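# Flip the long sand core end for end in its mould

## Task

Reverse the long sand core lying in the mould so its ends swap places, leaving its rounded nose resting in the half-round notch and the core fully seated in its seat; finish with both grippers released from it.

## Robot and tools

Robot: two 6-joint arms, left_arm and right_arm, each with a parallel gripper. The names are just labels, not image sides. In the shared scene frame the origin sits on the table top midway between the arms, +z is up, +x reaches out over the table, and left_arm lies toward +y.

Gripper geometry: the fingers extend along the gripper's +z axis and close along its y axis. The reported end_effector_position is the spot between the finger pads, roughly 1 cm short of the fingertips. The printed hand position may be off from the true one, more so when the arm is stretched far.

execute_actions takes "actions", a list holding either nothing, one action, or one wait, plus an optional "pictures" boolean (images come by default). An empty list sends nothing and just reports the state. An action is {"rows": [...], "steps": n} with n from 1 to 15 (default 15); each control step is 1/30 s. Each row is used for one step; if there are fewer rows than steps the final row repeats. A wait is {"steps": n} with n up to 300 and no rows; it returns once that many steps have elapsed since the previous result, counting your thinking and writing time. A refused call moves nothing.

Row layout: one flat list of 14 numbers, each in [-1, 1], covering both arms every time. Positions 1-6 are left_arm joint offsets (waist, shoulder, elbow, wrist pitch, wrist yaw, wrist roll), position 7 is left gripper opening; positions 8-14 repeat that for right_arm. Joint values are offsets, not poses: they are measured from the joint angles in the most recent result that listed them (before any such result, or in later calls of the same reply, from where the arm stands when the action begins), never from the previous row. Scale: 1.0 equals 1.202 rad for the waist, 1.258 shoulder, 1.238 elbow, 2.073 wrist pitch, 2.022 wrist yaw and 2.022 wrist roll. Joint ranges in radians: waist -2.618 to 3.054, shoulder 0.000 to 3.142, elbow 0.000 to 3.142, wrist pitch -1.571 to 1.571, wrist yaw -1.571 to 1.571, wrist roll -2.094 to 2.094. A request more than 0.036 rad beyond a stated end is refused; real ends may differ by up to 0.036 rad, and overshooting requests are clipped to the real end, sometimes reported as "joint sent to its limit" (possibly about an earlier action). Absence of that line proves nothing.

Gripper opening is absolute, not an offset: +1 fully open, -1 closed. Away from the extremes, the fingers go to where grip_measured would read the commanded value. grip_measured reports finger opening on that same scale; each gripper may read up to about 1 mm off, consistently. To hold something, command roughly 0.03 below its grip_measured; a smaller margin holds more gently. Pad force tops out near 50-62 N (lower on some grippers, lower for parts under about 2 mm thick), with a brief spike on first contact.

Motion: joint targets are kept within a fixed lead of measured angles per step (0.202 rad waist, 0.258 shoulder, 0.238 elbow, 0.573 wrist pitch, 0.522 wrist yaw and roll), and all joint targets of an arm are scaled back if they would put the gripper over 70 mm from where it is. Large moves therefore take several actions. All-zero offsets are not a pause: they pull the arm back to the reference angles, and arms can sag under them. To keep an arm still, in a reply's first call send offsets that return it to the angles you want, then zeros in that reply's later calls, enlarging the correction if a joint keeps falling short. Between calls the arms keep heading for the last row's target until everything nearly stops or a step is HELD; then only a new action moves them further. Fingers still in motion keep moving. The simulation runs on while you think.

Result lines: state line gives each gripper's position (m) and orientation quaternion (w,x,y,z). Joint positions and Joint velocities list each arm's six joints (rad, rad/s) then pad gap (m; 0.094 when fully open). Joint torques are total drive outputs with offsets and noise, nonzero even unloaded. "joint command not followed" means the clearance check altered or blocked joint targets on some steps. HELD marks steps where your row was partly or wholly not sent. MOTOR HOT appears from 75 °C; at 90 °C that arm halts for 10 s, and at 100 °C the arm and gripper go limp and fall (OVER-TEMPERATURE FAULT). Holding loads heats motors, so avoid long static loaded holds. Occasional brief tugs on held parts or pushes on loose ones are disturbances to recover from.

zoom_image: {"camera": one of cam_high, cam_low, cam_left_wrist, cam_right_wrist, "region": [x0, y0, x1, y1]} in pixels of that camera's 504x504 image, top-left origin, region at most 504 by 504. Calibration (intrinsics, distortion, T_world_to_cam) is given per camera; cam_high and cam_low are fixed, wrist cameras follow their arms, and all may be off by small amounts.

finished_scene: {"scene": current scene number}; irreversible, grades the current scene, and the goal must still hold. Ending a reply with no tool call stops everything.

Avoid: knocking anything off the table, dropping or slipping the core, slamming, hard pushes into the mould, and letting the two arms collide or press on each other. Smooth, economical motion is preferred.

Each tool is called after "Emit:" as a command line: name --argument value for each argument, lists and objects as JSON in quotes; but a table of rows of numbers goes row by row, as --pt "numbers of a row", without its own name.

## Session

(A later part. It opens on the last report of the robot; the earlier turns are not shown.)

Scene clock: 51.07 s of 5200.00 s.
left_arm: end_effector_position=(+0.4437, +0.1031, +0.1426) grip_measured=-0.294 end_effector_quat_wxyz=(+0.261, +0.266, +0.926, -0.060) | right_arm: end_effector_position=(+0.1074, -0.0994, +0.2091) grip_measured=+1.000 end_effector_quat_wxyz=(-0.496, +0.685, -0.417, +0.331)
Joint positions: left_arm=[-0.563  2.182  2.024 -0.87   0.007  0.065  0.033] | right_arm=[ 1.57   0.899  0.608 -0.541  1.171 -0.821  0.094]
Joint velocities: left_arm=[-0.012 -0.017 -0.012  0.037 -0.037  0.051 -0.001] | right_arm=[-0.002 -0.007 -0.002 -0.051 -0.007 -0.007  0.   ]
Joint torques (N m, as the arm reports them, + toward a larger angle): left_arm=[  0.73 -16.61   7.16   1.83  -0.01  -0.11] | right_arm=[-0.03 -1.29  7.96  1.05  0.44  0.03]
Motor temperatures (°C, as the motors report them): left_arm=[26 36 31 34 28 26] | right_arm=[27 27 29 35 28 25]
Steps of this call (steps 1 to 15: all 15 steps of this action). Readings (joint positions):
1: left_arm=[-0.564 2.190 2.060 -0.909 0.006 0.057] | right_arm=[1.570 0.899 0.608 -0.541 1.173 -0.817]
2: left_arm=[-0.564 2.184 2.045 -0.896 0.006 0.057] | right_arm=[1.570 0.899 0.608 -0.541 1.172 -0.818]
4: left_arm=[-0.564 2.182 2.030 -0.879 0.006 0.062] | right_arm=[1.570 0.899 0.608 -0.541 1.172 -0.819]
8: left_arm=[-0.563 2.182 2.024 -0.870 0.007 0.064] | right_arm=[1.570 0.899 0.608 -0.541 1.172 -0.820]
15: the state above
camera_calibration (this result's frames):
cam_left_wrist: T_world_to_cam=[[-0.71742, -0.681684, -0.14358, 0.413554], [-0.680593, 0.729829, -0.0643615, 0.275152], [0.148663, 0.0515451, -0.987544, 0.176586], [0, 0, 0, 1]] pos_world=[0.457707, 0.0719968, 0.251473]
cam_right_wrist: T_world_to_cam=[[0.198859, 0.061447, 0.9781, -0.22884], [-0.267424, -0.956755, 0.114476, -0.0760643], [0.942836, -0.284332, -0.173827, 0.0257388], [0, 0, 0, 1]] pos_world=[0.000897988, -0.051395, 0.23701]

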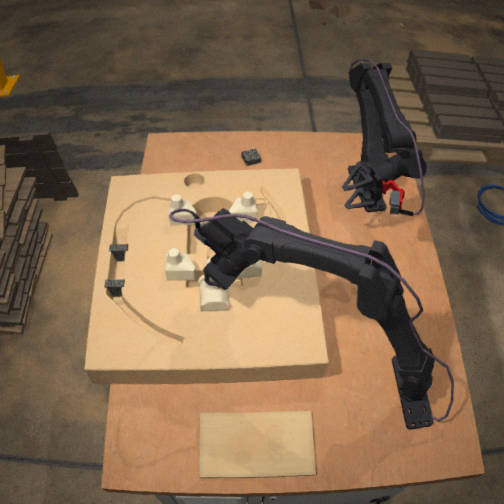

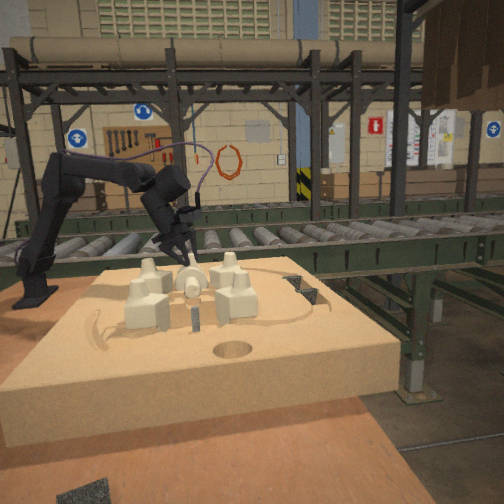

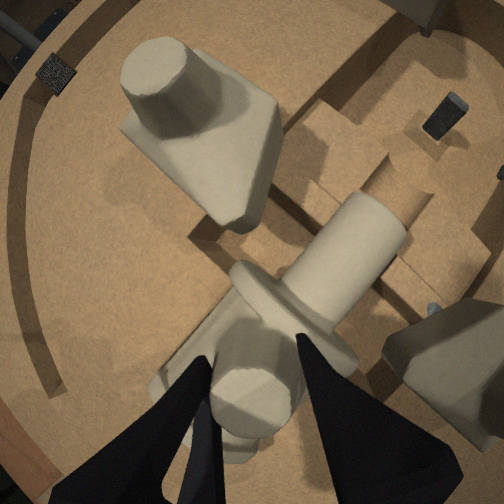

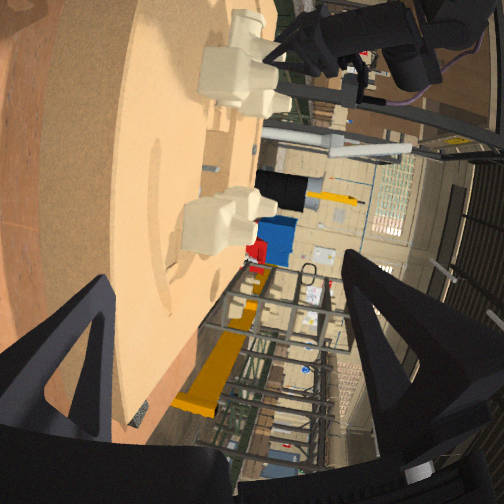

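Emit:
execute_actions --actions '[{"rows":[[0.005,-0.04,-0.02,0.03,0,0,-0.37,0,0,0,0,0,0,1]],"steps":15}]' --pictures false

Emit:
execute_actions --actions '[{"rows":[[0,-0.025,0,0,0,0,0.2,0,0,0,0,0,0,1]],"steps":10}]' --pictures false

Emit:
execute_actions --actions '[{"rows":[[0,-0.18,0,0,0,0,0.2,0,0,0,0,0,0,1]],"steps":15}]'

Emit:
zoom_image --camera "cam_low" --region '[120,240,270,340]'

Emit:
zoom_image --camera "cam_high" --region '[140,220,300,330]'

Scene clock: 53.17 s of 5200.00 s.
left_arm: end_effector_position=(+0.4432, +0.1035, +0.1393) grip_measured=-0.294 end_effector_quat_wxyz=(+0.261, +0.269, +0.925, -0.060) | right_arm: end_effector_position=(+0.1073, -0.0993, +0.2090) grip_measured=+1.000 end_effector_quat_wxyz=(-0.496, +0.687, -0.416, +0.332)
Joint positions: left_arm=[-0.562  2.176  2.001 -0.853  0.009  0.071  0.033] | right_arm=[ 1.57   0.899  0.608 -0.541  1.17  -0.825  0.094]
Joint velocities: left_arm=[-0.002 -0.012 -0.017 -0.11  -0.022 -0.037  0.   ] | right_arm=[-0.012 -0.007 -0.007 -0.037 -0.007 -0.022  0.   ]
Joint torques (N m, as the arm reports them, + toward a larger angle): left_arm=[  0.47 -15.25   6.24   1.55  -0.03  -0.09] | right_arm=[-0.03 -1.29  7.95  1.05  0.44  0.02]
Motor temperatures (°C, as the motors report them): left_arm=[26 36 31 34 28 26] | right_arm=[27 27 29 35 28 25]
Steps of this call (steps 1 to 15: the robot went on to your last target; steps 16 to 48: nothing new was sent; steps 49 to 63: all 15 steps of this action). Readings (joint positions):
49: left_arm=[-0.563 2.181 2.019 -0.868 0.007 0.065] | right_arm=[1.570 0.899 0.608 -0.541 1.171 -0.821]
50: left_arm=[-0.563 2.179 2.011 -0.862 0.007 0.068] | right_arm=[1.570 0.899 0.608 -0.541 1.171 -0.822]
52: left_arm=[-0.562 2.178 2.005 -0.856 0.008 0.071] | right_arm=[1.570 0.899 0.608 -0.541 1.170 -0.823]
56: left_arm=[-0.562 2.176 2.002 -0.853 0.009 0.071] | right_arm=[1.570 0.899 0.608 -0.541 1.170 -0.824]
63: the state above

Scene clock: 53.50 s of 5200.00 s.
left_arm: end_effector_position=(+0.4431, +0.1036, +0.1392) grip_measured=+0.198 end_effector_quat_wxyz=(+0.261, +0.269, +0.925, -0.060) | right_arm: end_effector_position=(+0.1072, -0.0991, +0.2088) grip_measured=+1.000 end_effector_quat_wxyz=(-0.495, +0.688, -0.414, +0.332)
Joint positions: left_arm=[-0.562  2.176  2.001 -0.853  0.009  0.071  0.056] | right_arm=[ 1.57   0.899  0.608 -0.541  1.169 -0.828  0.094]
Joint velocities: left_arm=[ 0.017 -0.002  0.002  0.007 -0.037 -0.022 -0.001] | right_arm=[-0.002 -0.002  0.002  0.051  0.007 -0.066  0.   ]
Joint torques (N m, as the arm reports them, + toward a larger angle): left_arm=[ -0.04 -14.31   6.48   1.22  -0.01  -0.03] | right_arm=[-0.02 -1.3   7.95  1.05  0.44  0.  ]
Motor temperatures (°C, as the motors report them): left_arm=[26 36 31 34 28 26] | right_arm=[27 27 29 35 28 25]
Steps of this call (steps 1 to 10: all 10 steps of this action). Readings (joint positions):
1: left_arm=[-0.562 2.176 2.001 -0.853 0.009 0.071] | right_arm=[1.570 0.899 0.608 -0.541 1.170 -0.825]
2: left_arm=[-0.562 2.176 2.001 -0.853 0.009 0.071] | right_arm=[1.570 0.899 0.608 -0.541 1.170 -0.826]
4: left_arm=[-0.562 2.176 2.001 -0.853 0.009 0.071] | right_arm=[1.570 0.899 0.608 -0.541 1.169 -0.827]
8: left_arm=[-0.562 2.176 2.001 -0.853 0.009 0.071] | right_arm=[1.570 0.899 0.608 -0.541 1.169 -0.828]
10: the state above

Scene clock: 54.00 s of 5200.00 s.
left_arm: end_effector_position=(+0.4243, +0.1136, +0.2571) grip_measured=+0.198 end_effector_quat_wxyz=(+0.364, +0.260, +0.891, -0.082) | right_arm: end_effector_position=(+0.1071, -0.0990, +0.2087) grip_measured=+1.000 end_effector_quat_wxyz=(-0.494, +0.689, -0.413, +0.332)
Joint positions: left_arm=[-0.562  1.939  1.986 -0.853  0.009  0.071  0.056] | right_arm=[ 1.57   0.899  0.608 -0.541  1.167 -0.832  0.094]
Joint velocities: left_arm=[-0.007  0.129  0.007 -0.037  0.022  0.037 -0.001] | right_arm=[-0.012 -0.002 -0.007 -0.095 -0.037  0.007  0.   ]
Joint torques (N m, as the arm reports them, + toward a larger angle): left_arm=[ 0.01 -9.83  7.8   1.46 -0.02 -0.02] | right_arm=[-0.03 -1.3   7.95  1.05  0.44  0.03]
Motor temperatures (°C, as the motors report them): left_arm=[26 36 31 34 28 26] | right_arm=[27 27 29 35 28 25]
Steps of this call (steps 1 to 15: all 15 steps of this action). Readings (joint positions):
1: left_arm=[-0.562 2.168 1.999 -0.853 0.009 0.071] | right_arm=[1.570 0.899 0.608 -0.541 1.169 -0.828]
2: left_arm=[-0.562 2.155 1.991 -0.859 0.009 0.071] | right_arm=[1.570 0.899 0.608 -0.541 1.168 -0.829]
4: left_arm=[-0.562 2.113 1.986 -0.871 0.009 0.071] | right_arm=[1.570 0.899 0.608 -0.541 1.168 -0.830]
8: left_arm=[-0.562 2.000 1.986 -0.869 0.009 0.071] | right_arm=[1.570 0.899 0.608 -0.541 1.167 -0.831]
15: the state above
camera_calibration (this result's frames):
cam_left_wrist: T_world_to_cam=[[-0.686264, -0.695937, -0.211456, 0.429096], [-0.643117, 0.716383, -0.270547, 0.300285], [0.339767, -0.0496755, -0.939197, 0.210037], [0, 0, 0, 1]] pos_world=[0.416228, 0.0939385, 0.369242]
cam_right_wrist: T_world_to_cam=[[0.196811, 0.0724067, 0.977764, -0.226971], [-0.26211, -0.957086, 0.123635, -0.0782545], [0.944756, -0.280614, -0.169387, 0.0253109], [0, 0, 0, 1]] pos_world=[0.000246453, -0.0513595, 0.235886]

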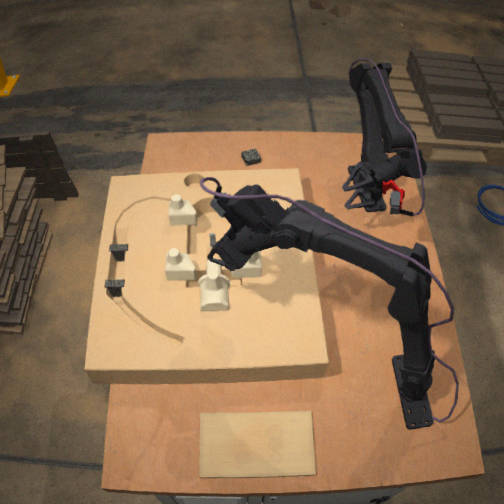

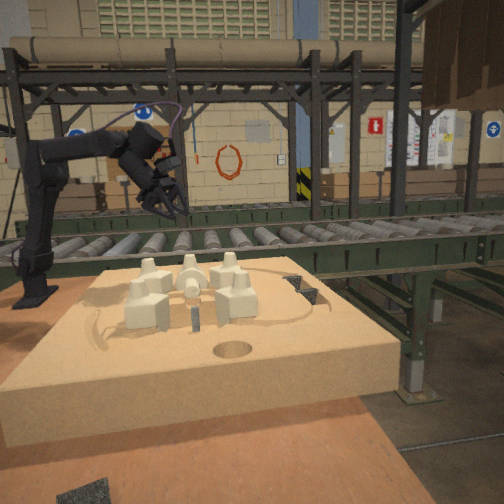

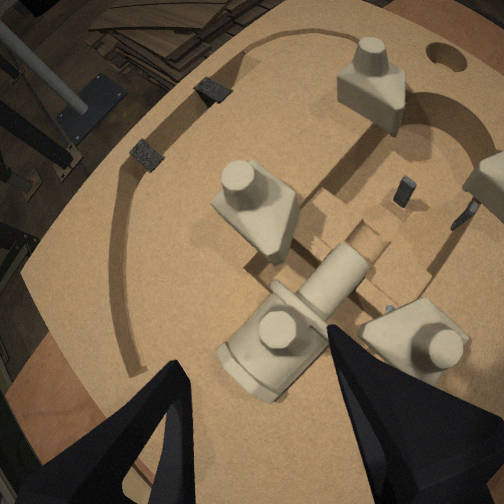

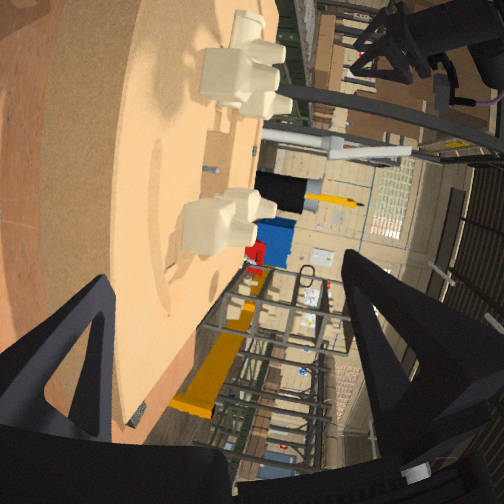

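Region (120, 240, 270, 340) of cam_low's 504x504 image, scaled by 3.360, with more detail than that image has.

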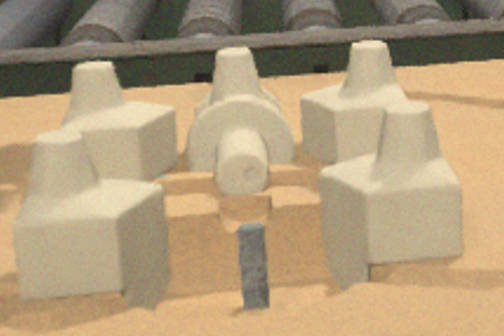

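Region (140, 220, 300, 330) of cam_high's 504x504 image, scaled by 3.150, with more detail than that image has; it fills the top 346 rows of this view, and the rest is white.

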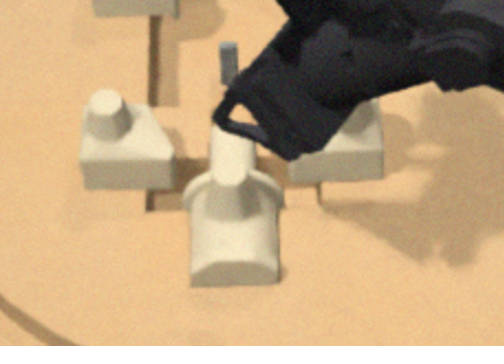

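This matches the seated look from scene 1.

Emit:
finished_scene --scene 2

The scene is finished: the task was done.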